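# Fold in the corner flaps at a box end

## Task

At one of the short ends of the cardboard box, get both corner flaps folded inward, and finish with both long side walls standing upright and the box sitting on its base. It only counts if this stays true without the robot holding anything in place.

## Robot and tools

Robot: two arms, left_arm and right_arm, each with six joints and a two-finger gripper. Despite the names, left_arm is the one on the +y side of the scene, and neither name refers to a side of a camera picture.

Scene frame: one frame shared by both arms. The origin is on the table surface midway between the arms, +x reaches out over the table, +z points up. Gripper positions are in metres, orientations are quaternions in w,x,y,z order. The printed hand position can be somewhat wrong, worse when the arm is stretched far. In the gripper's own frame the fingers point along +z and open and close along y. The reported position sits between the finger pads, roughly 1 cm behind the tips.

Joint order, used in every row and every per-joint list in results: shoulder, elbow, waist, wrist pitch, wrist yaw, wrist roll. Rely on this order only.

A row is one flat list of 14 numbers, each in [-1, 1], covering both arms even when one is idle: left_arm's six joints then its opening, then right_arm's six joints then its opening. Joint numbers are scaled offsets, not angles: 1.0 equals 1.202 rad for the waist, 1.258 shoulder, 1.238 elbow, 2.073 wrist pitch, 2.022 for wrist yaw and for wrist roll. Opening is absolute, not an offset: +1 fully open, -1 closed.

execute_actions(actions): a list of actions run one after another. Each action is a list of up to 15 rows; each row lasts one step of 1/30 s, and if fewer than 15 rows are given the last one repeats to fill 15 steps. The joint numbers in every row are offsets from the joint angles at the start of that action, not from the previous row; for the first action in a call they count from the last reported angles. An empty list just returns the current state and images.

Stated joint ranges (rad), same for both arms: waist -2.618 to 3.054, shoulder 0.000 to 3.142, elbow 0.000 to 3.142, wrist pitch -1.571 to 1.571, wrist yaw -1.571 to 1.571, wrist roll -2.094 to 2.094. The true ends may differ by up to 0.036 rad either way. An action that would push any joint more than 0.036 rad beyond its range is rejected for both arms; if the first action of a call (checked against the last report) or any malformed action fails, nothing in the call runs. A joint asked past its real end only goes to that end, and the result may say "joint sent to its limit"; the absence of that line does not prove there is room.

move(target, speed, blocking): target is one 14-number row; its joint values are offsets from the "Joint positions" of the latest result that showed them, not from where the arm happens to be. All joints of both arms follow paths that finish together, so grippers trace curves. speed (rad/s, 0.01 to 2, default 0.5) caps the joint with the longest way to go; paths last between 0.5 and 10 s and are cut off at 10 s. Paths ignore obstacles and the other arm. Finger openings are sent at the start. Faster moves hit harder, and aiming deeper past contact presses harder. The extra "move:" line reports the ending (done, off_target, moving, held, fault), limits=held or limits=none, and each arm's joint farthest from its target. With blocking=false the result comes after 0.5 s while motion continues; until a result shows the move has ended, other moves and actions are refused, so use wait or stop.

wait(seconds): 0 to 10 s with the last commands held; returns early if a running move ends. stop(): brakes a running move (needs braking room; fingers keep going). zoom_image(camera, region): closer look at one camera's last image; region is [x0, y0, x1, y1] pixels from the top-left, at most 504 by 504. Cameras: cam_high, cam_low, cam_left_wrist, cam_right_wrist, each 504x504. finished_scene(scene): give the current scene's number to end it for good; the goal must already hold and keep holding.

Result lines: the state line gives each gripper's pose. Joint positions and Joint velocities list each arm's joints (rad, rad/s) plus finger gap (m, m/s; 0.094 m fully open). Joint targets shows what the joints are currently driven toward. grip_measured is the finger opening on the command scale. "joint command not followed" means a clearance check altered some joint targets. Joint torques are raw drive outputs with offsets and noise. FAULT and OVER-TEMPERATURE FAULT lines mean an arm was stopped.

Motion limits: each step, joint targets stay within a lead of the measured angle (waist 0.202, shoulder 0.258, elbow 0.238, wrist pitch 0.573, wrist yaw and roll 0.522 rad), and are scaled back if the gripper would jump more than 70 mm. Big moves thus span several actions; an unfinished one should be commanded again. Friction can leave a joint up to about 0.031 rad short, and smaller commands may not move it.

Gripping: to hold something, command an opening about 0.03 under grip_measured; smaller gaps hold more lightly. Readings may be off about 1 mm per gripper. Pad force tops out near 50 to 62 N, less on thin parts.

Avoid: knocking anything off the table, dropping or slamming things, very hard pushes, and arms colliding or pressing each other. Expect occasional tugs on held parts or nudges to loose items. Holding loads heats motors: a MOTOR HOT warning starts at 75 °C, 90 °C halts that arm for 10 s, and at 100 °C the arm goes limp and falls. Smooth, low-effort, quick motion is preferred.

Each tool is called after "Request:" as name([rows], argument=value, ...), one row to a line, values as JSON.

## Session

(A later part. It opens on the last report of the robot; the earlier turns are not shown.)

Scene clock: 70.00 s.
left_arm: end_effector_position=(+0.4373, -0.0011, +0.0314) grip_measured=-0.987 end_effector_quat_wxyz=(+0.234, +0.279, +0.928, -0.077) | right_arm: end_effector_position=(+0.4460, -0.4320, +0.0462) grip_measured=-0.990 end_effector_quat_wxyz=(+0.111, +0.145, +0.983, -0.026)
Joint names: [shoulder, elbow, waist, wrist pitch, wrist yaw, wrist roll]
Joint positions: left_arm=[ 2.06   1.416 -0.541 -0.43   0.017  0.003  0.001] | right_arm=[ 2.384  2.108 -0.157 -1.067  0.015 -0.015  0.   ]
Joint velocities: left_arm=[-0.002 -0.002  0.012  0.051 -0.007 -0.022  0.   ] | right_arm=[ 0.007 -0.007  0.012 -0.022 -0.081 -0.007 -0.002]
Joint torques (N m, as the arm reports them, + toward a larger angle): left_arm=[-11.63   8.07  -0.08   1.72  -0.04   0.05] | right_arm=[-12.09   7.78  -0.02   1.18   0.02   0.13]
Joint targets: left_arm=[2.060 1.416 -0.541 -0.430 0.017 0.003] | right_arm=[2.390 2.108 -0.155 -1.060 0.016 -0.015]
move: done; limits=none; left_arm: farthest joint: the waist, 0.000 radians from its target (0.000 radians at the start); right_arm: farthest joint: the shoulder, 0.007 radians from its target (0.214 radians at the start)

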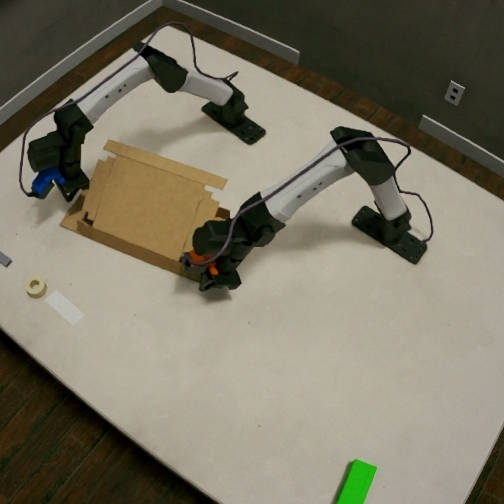

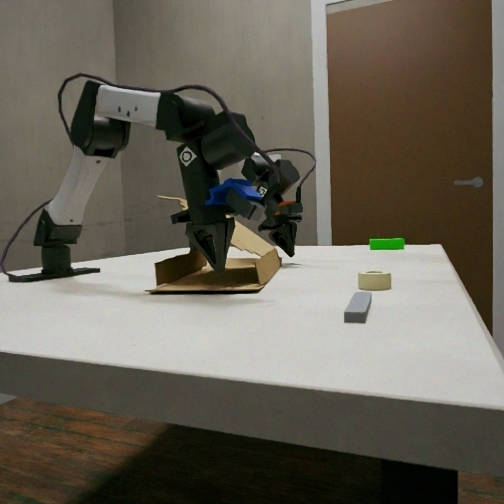

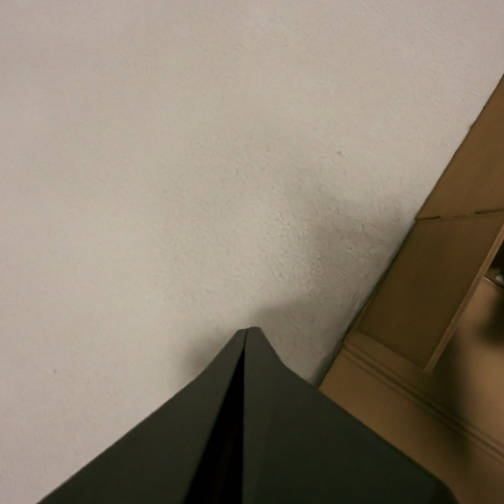

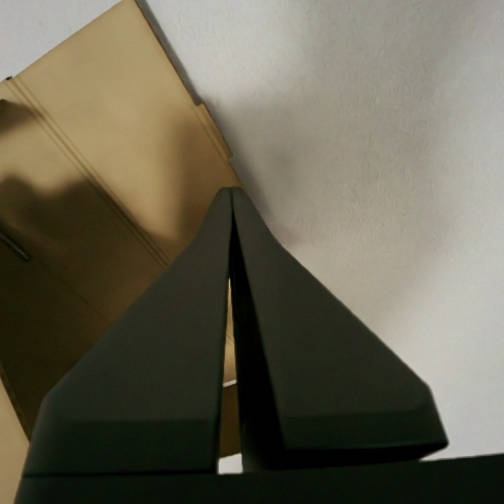

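Request:
move(target=[0,0,0,0.03,0,0,-1, 0.08,0,0,-0.06,0,0,-1], speed=0.3)

Request:
move(target=[0,0,-0.2,0,0,0,-1, 0.03,0,0,0,0,0,-1], speed=0.2)

Scene clock: 75.73 s.
left_arm: end_effector_position=(+0.4462, -0.0069, +0.0375) grip_measured=-0.987 end_effector_quat_wxyz=(+0.256, +0.277, +0.922, -0.084) | right_arm: end_effector_position=(+0.4212, -0.4240, +0.0163) grip_measured=-0.990 end_effector_quat_wxyz=(+0.041, +0.146, +0.988, -0.014)
Joint names: [shoulder, elbow, waist, wrist pitch, wrist yaw, wrist roll]
Joint positions: left_arm=[ 2.06   1.416 -0.541 -0.381  0.017  0.003  0.001] | right_arm=[ 2.439  2.108 -0.157 -1.155  0.015 -0.015  0.   ]
Joint velocities: left_arm=[ 0.002 -0.012 -0.002 -0.022 -0.007  0.007 -0.001] | right_arm=[ 0.007  0.017  0.002 -0.022 -0.007 -0.007  0.001]
Joint torques (N m, as the arm reports them, + toward a larger angle): left_arm=[-11.69   8.14  -0.02   1.96  -0.05   0.02] | right_arm=[-9.67  7.48 -0.2   0.45  0.01  0.13]
Joint targets: left_arm=[2.060 1.416 -0.541 -0.368 0.017 0.003] | right_arm=[2.485 2.108 -0.157 -1.191 0.015 -0.015]
move: off_target (right_arm); limits=none; left_arm: farthest joint: the wrist pitch, 0.013 radians from its target (0.063 radians at the start); right_arm: farthest joint: the shoulder, 0.046 radians from its target (0.101 radians at the start)

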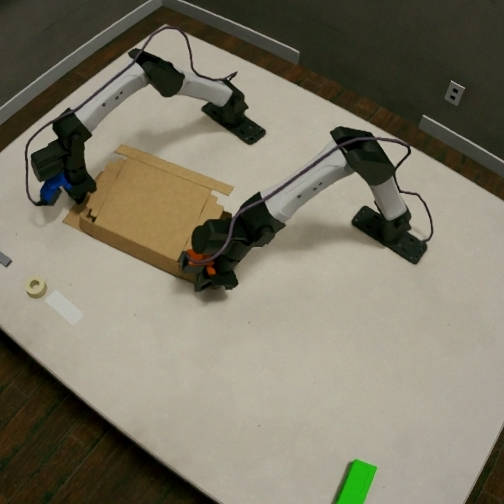

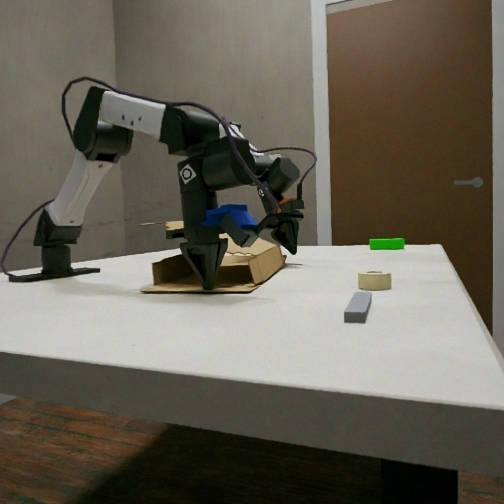

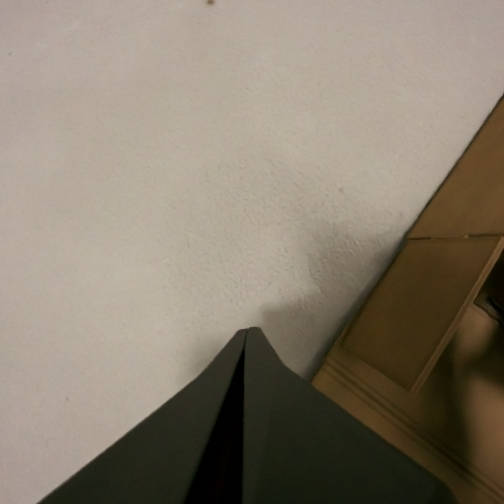

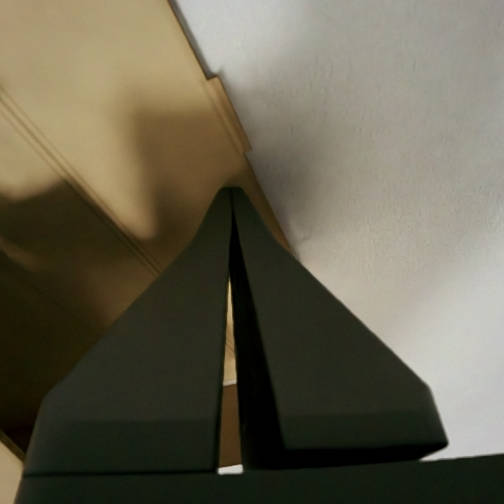

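Scene clock: 77.30 s.
left_arm: end_effector_position=(+0.3718, -0.0939, +0.0367) grip_measured=-0.987 end_effector_quat_wxyz=(+0.245, +0.381, +0.885, -0.106) | right_arm: end_effector_position=(+0.4232, -0.4230, +0.0164) grip_measured=-0.990 end_effector_quat_wxyz=(+0.044, +0.145, +0.988, -0.010)
Joint names: [shoulder, elbow, waist, wrist pitch, wrist yaw, wrist roll]
Joint positions: left_arm=[ 2.06   1.416 -0.774 -0.387  0.002  0.003  0.001] | right_arm=[ 2.439  2.108 -0.157 -1.149  0.006 -0.015  0.   ]
Joint velocities: left_arm=[-0.002 -0.007 -0.012  0.022 -0.007  0.066 -0.001] | right_arm=[-0.012 -0.027 -0.017  0.007 -0.007 -0.007 -0.001]
Joint torques (N m, as the arm reports them, + toward a larger angle): left_arm=[-11.67   8.13  -0.79   1.85   0.03   0.02] | right_arm=[-10.2    7.5   -0.2    0.73   0.08   0.13]
Joint targets: left_arm=[2.060 1.416 -0.781 -0.381 0.017 0.003] | right_arm=[2.476 2.108 -0.157 -1.155 0.015 -0.015]
move: off_target (right_arm); limits=none; left_arm: farthest joint: the wrist yaw, 0.015 radians from its target (0.000 radians at the start); right_arm: farthest joint: the shoulder, 0.038 radians from its target (0.038 radians at the start)

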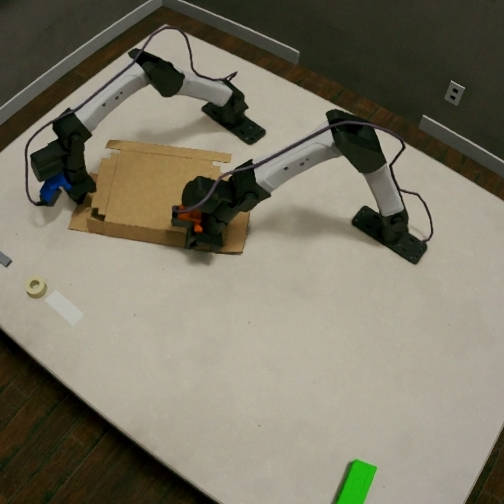

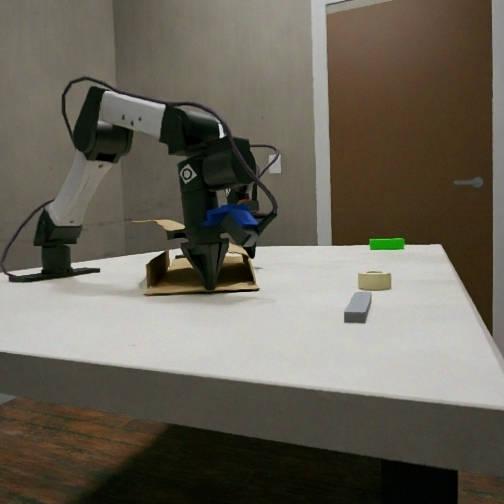

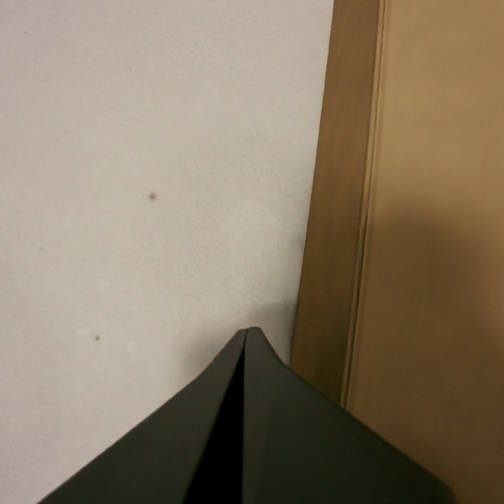

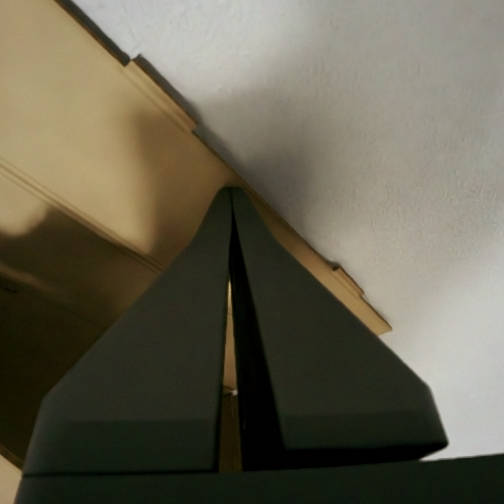

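Request:
move(target=[-0.3,-0.15,0.1,-0.1,0,0,-1, -0.3,0,-0.1,0,0,0,-1])

Request:
move(target=[0,0,0,0,0,0,-1, -0.75,-1,0,0.15,0,0,-1], speed=1)

Request:
move(target=[0,0,0,0,0,0,-1, 0,0,0.9,0,0,0,-1], speed=1)

Scene clock: 83.27 s.
left_arm: end_effector_position=(+0.3527, -0.0044, +0.1134) grip_measured=-0.987 end_effector_quat_wxyz=(+0.251, +0.331, +0.905, -0.092) | right_arm: end_effector_position=(+0.4053, -0.4767, +0.1995) grip_measured=-0.990 end_effector_quat_wxyz=(+0.228, +0.197, +0.952, -0.053)
Joint names: [shoulder, elbow, waist, wrist pitch, wrist yaw, wrist roll]
Joint positions: left_arm=[ 1.698  1.253 -0.661 -0.584  0.002  0.003  0.001] | right_arm=[ 2.059  2.108 -0.272 -1.147  0.004 -0.015  0.   ]
Joint velocities: left_arm=[-0.002 -0.007 -0.017  0.037 -0.022  0.007 -0.   ] | right_arm=[ 0.017  0.017 -0.007 -0.022  0.066 -0.022  0.   ]
Joint torques (N m, as the arm reports them, + toward a larger angle): left_arm=[-9.76  6.7   0.78  1.7  -0.06 -0.02] | right_arm=[-10.23   7.94  -0.73   1.63   0.01   0.12]
Joint targets: left_arm=[1.682 1.231 -0.654 -0.594 0.002 0.003] | right_arm=[2.061 2.108 -0.277 -1.149 0.006 -0.015]
move: off_target (left_arm); limits=none; left_arm: farthest joint: the elbow, 0.022 radians from its target (0.186 radians at the start); right_arm: farthest joint: the waist, 0.005 radians from its target (0.120 radians at the start)

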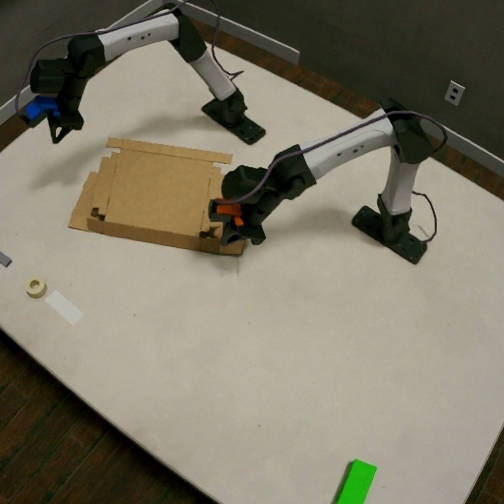

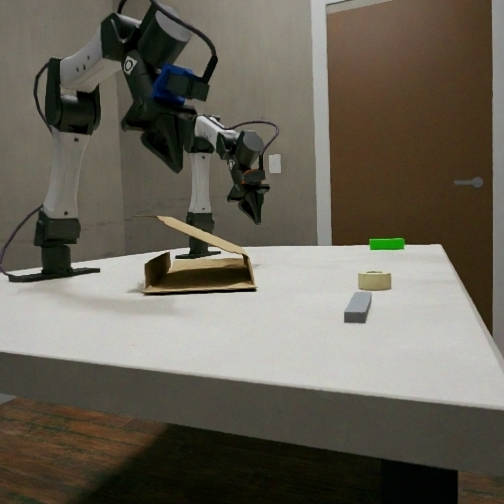

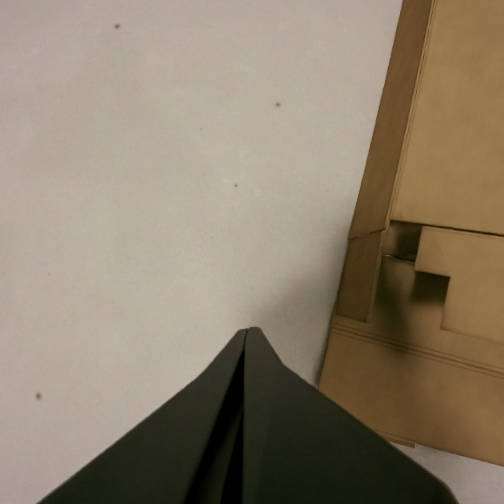

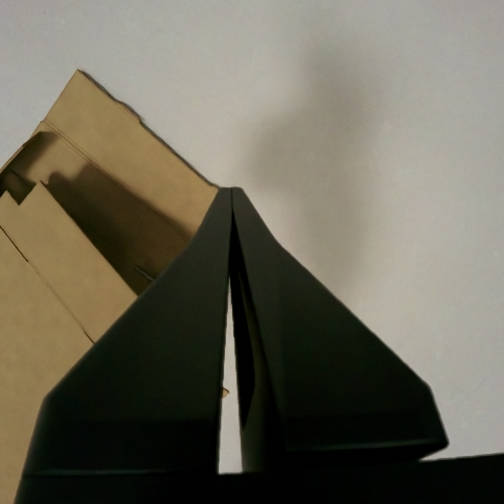

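Scene clock: 85.37 s.
left_arm: end_effector_position=(+0.3527, -0.0044, +0.1134) grip_measured=-0.987 end_effector_quat_wxyz=(+0.251, +0.331, +0.905, -0.092) | right_arm: end_effector_position=(+0.2028, -0.3860, +0.1338) grip_measured=-0.990 end_effector_quat_wxyz=(+0.233, +0.196, +0.951, -0.054)
Joint names: [shoulder, elbow, waist, wrist pitch, wrist yaw, wrist roll]
Joint positions: left_arm=[ 1.698  1.253 -0.661 -0.584  0.002  0.003  0.001] | right_arm=[ 1.138  0.891 -0.272 -0.842  0.004 -0.015  0.   ]
Joint velocities: left_arm=[ 0.002 -0.002 -0.007 -0.037  0.022 -0.022  0.   ] | right_arm=[-0.007  0.007 -0.002  0.007 -0.037 -0.037 -0.001]
Joint torques (N m, as the arm reports them, + toward a larger angle): left_arm=[-8.75  8.59 -0.02  1.79 -0.03  0.03] | right_arm=[-4.22  6.65 -0.22  1.72  0.    0.12]
Joint targets: left_arm=[1.698 1.253 -0.661 -0.584 0.002 0.003] | right_arm=[1.115 0.869 -0.272 -0.836 0.004 -0.015]
move: off_target (right_arm); limits=none; left_arm: farthest joint: the waist, 0.000 radians from its target (0.000 radians at the start); right_arm: farthest joint: the shoulder, 0.022 radians from its target (0.944 radians at the start)

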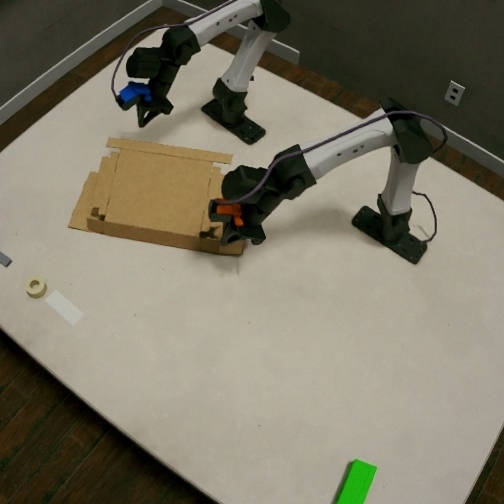

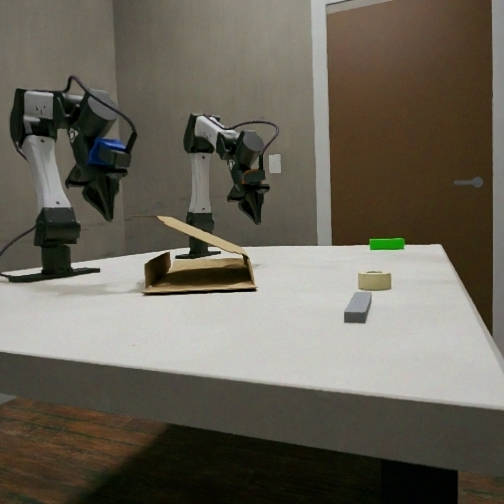

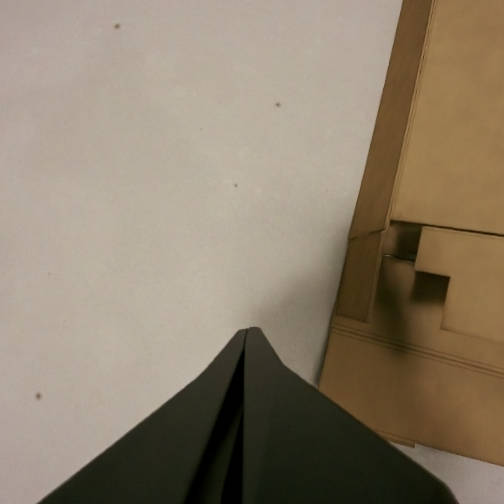

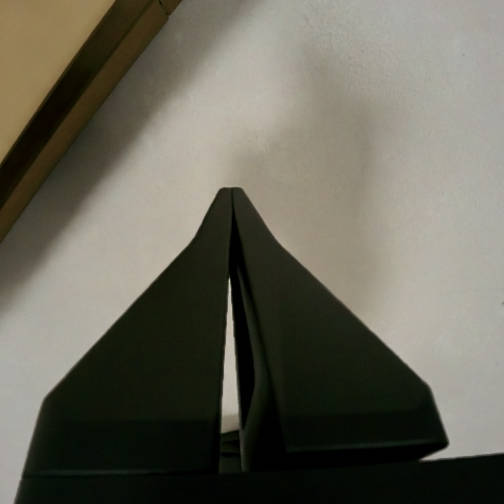

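Scene clock: 86.93 s.
left_arm: end_effector_position=(+0.3527, -0.0044, +0.1134) grip_measured=-0.987 end_effector_quat_wxyz=(+0.251, +0.331, +0.905, -0.092) | right_arm: end_effector_position=(+0.1709, -0.1061, +0.1338) grip_measured=-0.990 end_effector_quat_wxyz=(+0.227, -0.317, +0.918, +0.073)
Joint names: [shoulder, elbow, waist, wrist pitch, wrist yaw, wrist roll]
Joint positions: left_arm=[ 1.698  1.253 -0.661 -0.584  0.002  0.003  0.001] | right_arm=[ 1.138  0.891  0.801 -0.842  0.003 -0.015  0.   ]
Joint velocities: left_arm=[-0.022  0.002 -0.007 -0.037  0.007 -0.007 -0.001] | right_arm=[-0.012 -0.007  0.002 -0.066 -0.007 -0.022  0.   ]
Joint torques (N m, as the arm reports them, + toward a larger angle): left_arm=[-8.71  8.6  -0.09  1.82 -0.06  0.02] | right_arm=[-2.76  8.3   0.66  1.66  0.02  0.12]
Joint targets: left_arm=[1.698 1.253 -0.661 -0.584 0.002 0.003] | right_arm=[1.138 0.891 0.810 -0.842 0.004 -0.015]
move: done; limits=none; left_arm: farthest joint: the waist, 0.000 radians from its target (0.000 radians at the start); right_arm: farthest joint: the waist, 0.009 radians from its target (1.082 radians at the start)

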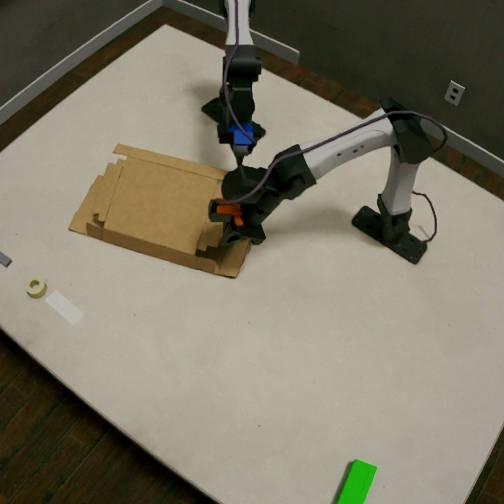

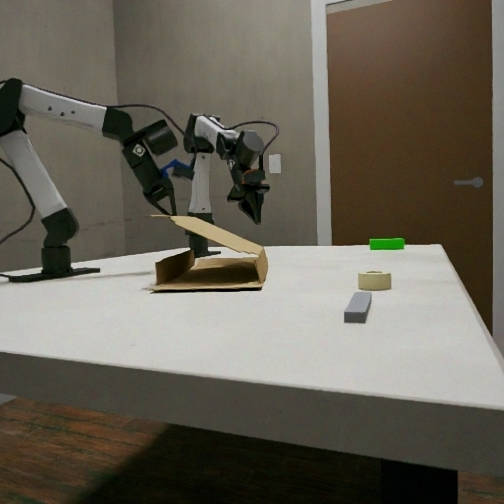

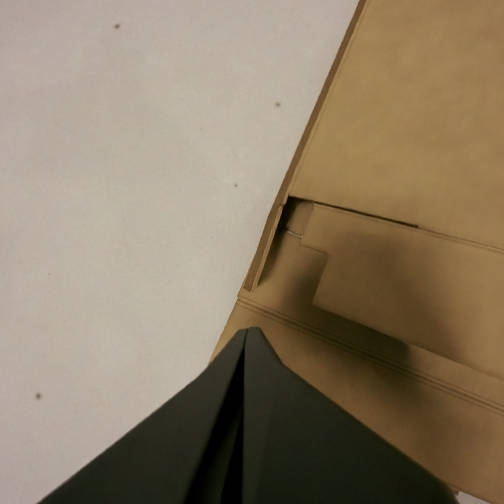

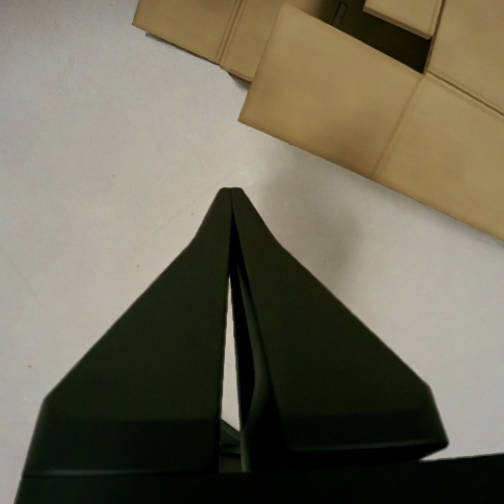

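Request:
move(target=[0,0,0.1,0,0,0,-1, 0.04,-0.47,0,0.447,0,0,-1], speed=0.8)

Request:
move(target=[0.29,0.135,0,0.07,0,0,-1, 0,0,-0.07,0,0,0,-1])

Scene clock: 96.97 s.
left_arm: end_effector_position=(+0.3811, +0.0336, +0.1134) grip_measured=-0.987 end_effector_quat_wxyz=(+0.256, +0.280, +0.922, -0.078) | right_arm: end_effector_position=(+0.1937, -0.0887, +0.0468) grip_measured=-0.990 end_effector_quat_wxyz=(+0.378, -0.300, +0.867, +0.123)
Joint names: [shoulder, elbow, waist, wrist pitch, wrist yaw, wrist roll]
Joint positions: left_arm=[ 1.698  1.253 -0.55  -0.584  0.002  0.003  0.001] | right_arm=[ 1.165  0.331  0.801  0.081  0.003 -0.015  0.   ]
Joint velocities: left_arm=[-0.007 -0.002 -0.012  0.066  0.007  0.022 -0.001] | right_arm=[ 0.007 -0.017 -0.012 -0.007 -0.037 -0.037 -0.002]
Joint torques (N m, as the arm reports them, + toward a larger angle): left_arm=[-8.72  8.61  0.8   1.79 -0.05  0.01] | right_arm=[-1.06  6.15 -0.2   2.27  0.    0.12]
Joint targets: left_arm=[1.698 1.253 -0.541 -0.584 0.002 0.003] | right_arm=[1.188 0.310 0.801 0.085 0.003 -0.015]
move: off_target (right_arm); limits=none; left_arm: farthest joint: the waist, 0.010 radians from its target (0.121 radians at the start); right_arm: farthest joint: the shoulder, 0.024 radians from its target (0.051 radians at the start)

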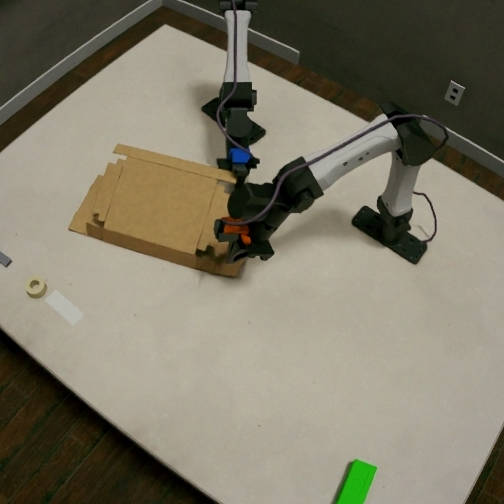

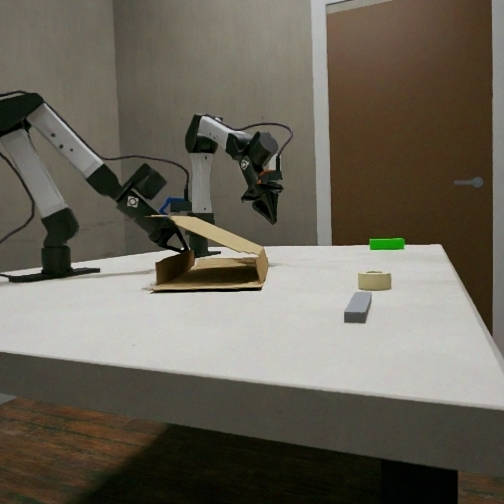

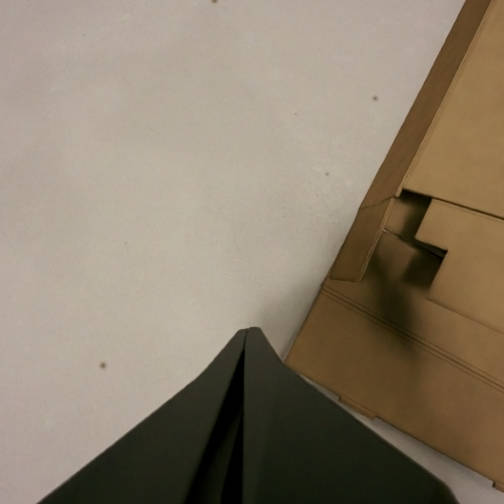

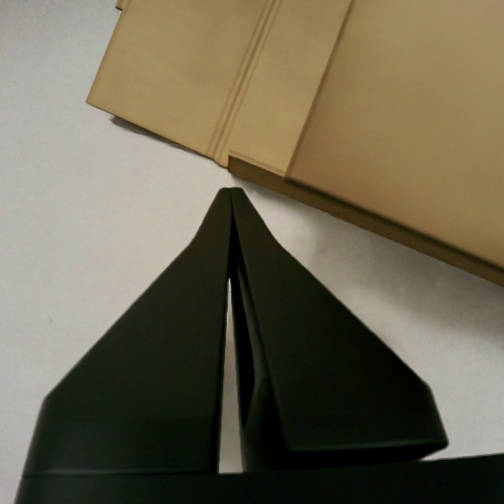

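Scene clock: 98.37 s.
left_arm: end_effector_position=(+0.4271, +0.0031, +0.0246) grip_measured=-0.987 end_effector_quat_wxyz=(+0.219, +0.283, +0.932, -0.067) | right_arm: end_effector_position=(+0.2066, -0.1070, +0.0468) grip_measured=-0.990 end_effector_quat_wxyz=(+0.382, -0.267, +0.878, +0.109)
Joint names: [shoulder, elbow, waist, wrist pitch, wrist yaw, wrist roll]
Joint positions: left_arm=[ 2.054  1.395 -0.55  -0.451  0.002  0.003  0.001] | right_arm=[ 1.165  0.331  0.727  0.081  0.003 -0.015  0.   ]
Joint velocities: left_arm=[-0.007 -0.012 -0.012  0.11  -0.066 -0.022 -0.001] | right_arm=[-0.017 -0.017  0.002 -0.081 -0.022  0.007  0.   ]
Joint torques (N m, as the arm reports them, + toward a larger angle): left_arm=[-10.78  10.16   0.05   1.76  -0.05   0.01] | right_arm=[-2.54  7.69 -1.18  2.21  0.01  0.12]
Joint targets: left_arm=[2.063 1.420 -0.550 -0.439 0.002 0.003] | right_arm=[1.165 0.331 0.717 0.081 0.003 -0.015]
move: off_target (left_arm); limits=none; left_arm: farthest joint: the elbow, 0.025 radians from its target (0.168 radians at the start); right_arm: farthest joint: the waist, 0.010 radians from its target (0.084 radians at the start)

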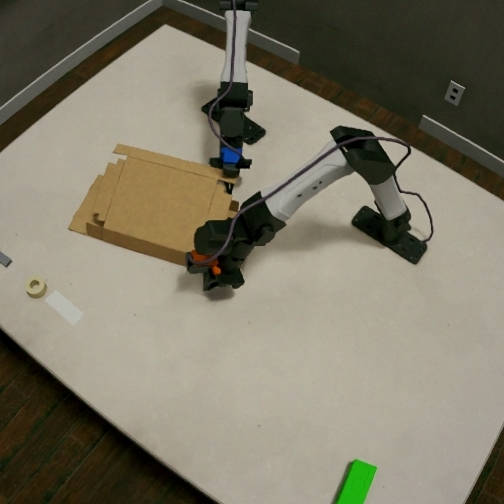

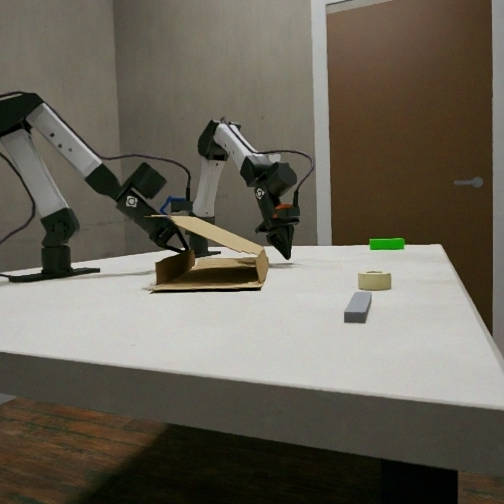

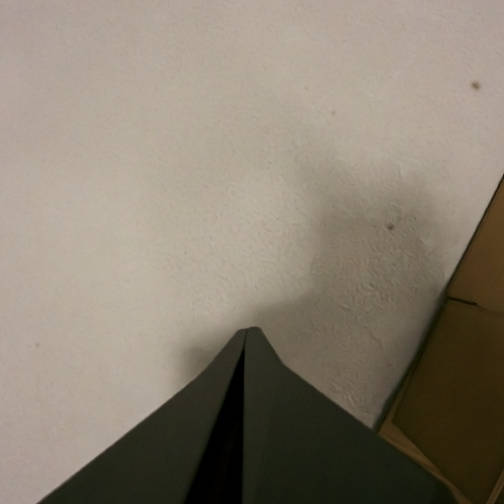

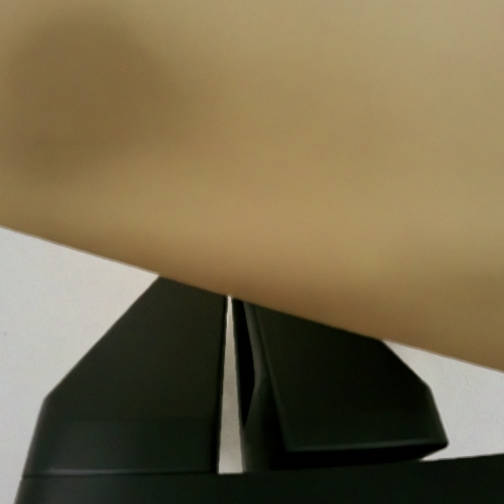

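Request:
move(target=[-0.06,-0.09,-0.08,0,0,0,-1, 0,0,0,-0.05,0,0,-1], speed=0.3)

Request:
move(target=[0,0,-0.13,0,0,0,-1, 0.3,0.26,0,0.02,0,0,-1], speed=0.25)

Scene clock: 105.63 s.
left_arm: end_effector_position=(+0.3816, -0.0165, +0.0174) grip_measured=-0.987 end_effector_quat_wxyz=(+0.198, +0.326, +0.922, -0.070) | right_arm: end_effector_position=(+0.1945, -0.1149, +0.0326) grip_measured=-0.990 end_effector_quat_wxyz=(+0.346, -0.272, +0.893, +0.099)
Joint names: [shoulder, elbow, waist, wrist pitch, wrist yaw, wrist roll]
Joint positions: left_arm=[ 2.001  1.302 -0.641 -0.449  0.002  0.003  0.001] | right_arm=[ 1.165  0.331  0.727 -0.001  0.003 -0.015  0.   ]
Joint velocities: left_arm=[ 0.002 -0.002  0.007 -0.022  0.007  0.007  0.   ] | right_arm=[ 0.002 -0.012 -0.002 -0.051  0.081 -0.081 -0.001]
Joint torques (N m, as the arm reports them, + toward a larger angle): left_arm=[-12.56   6.08  -0.62   1.56  -0.06   0.04] | right_arm=[-2.44  7.61 -0.21  1.85 -0.01  0.12]
Joint targets: left_arm=[1.978 1.283 -0.647 -0.451 0.002 0.003] | right_arm=[1.165 0.331 0.727 -0.023 0.003 -0.015]
move: off_target (left_arm, right_arm); limits=none; left_arm: farthest joint: the shoulder, 0.023 radians from its target (0.075 radians at the start); right_arm: farthest joint: the wrist pitch, 0.021 radians from its target (0.103 radians at the start)

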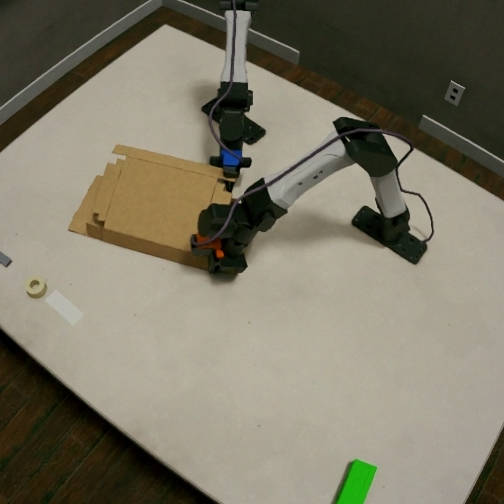

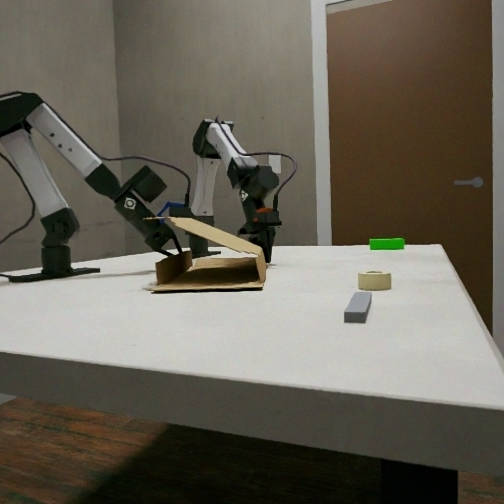

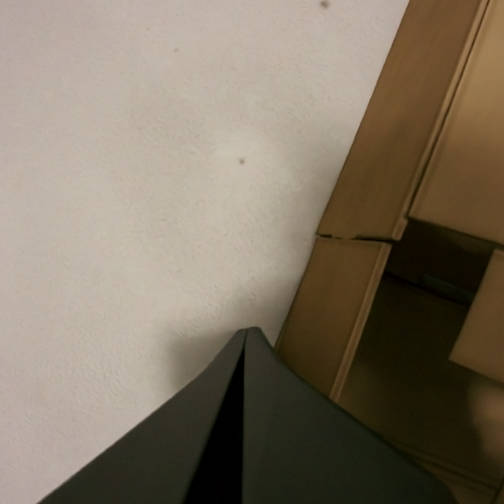

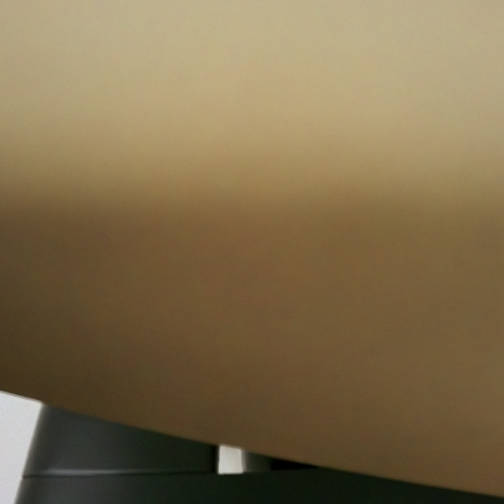

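Scene clock: 107.47 s.
left_arm: end_effector_position=(+0.3543, -0.0570, +0.0206) grip_measured=-0.987 end_effector_quat_wxyz=(+0.215, +0.371, +0.901, -0.068) | right_arm: end_effector_position=(+0.2505, -0.0780, +0.0293) grip_measured=-0.990 end_effector_quat_wxyz=(+0.315, -0.275, +0.904, +0.091)
Joint names: [shoulder, elbow, waist, wrist pitch, wrist yaw, wrist roll]
Joint positions: left_arm=[ 2.001  1.302 -0.763 -0.419 -0.044 -0.007  0.001] | right_arm=[ 1.515  0.614  0.727 -0.002  0.002 -0.013  0.   ]
Joint velocities: left_arm=[-0.012 -0.007  0.002  0.066  0.051 -0.037 -0.001] | right_arm=[-0.007 -0.007  0.002 -0.066 -0.051  0.037  0.001]
Joint torques (N m, as the arm reports them, + toward a larger angle): left_arm=[-10.89   7.84  -3.21   1.26   0.33   0.11] | right_arm=[-3.46 10.18 -0.2   2.45  0.01  0.11]
Joint targets: left_arm=[2.001 1.302 -0.797 -0.449 0.002 0.003] | right_arm=[1.542 0.652 0.727 0.040 0.003 -0.015]
move: off_target (left_arm, right_arm); limits=none; left_arm: farthest joint: the wrist yaw, 0.046 radians from its target (0.000 radians at the start); right_arm: farthest joint: the wrist pitch, 0.042 radians from its target (0.042 radians at the start)

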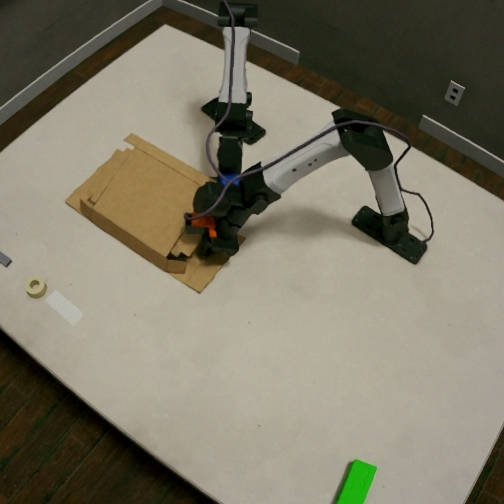

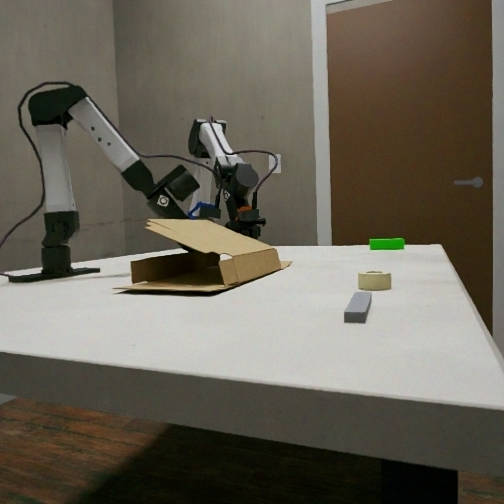

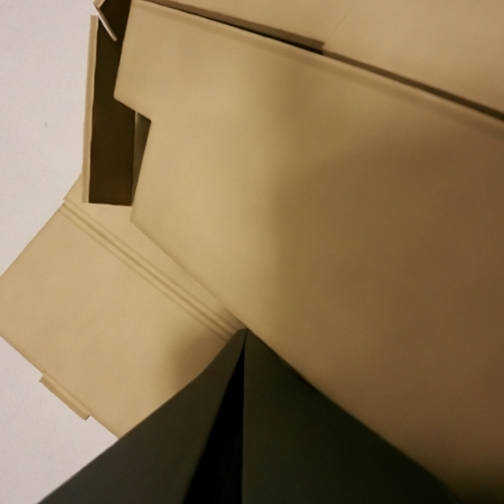

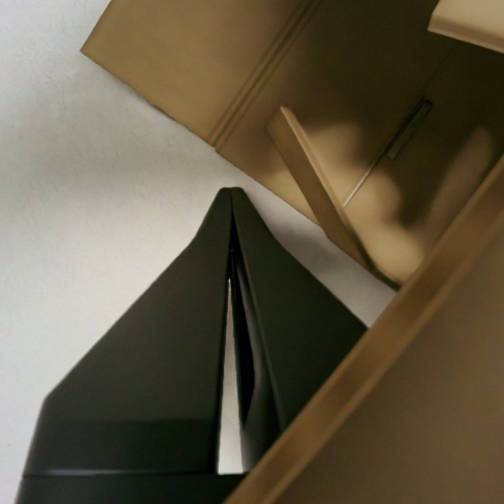

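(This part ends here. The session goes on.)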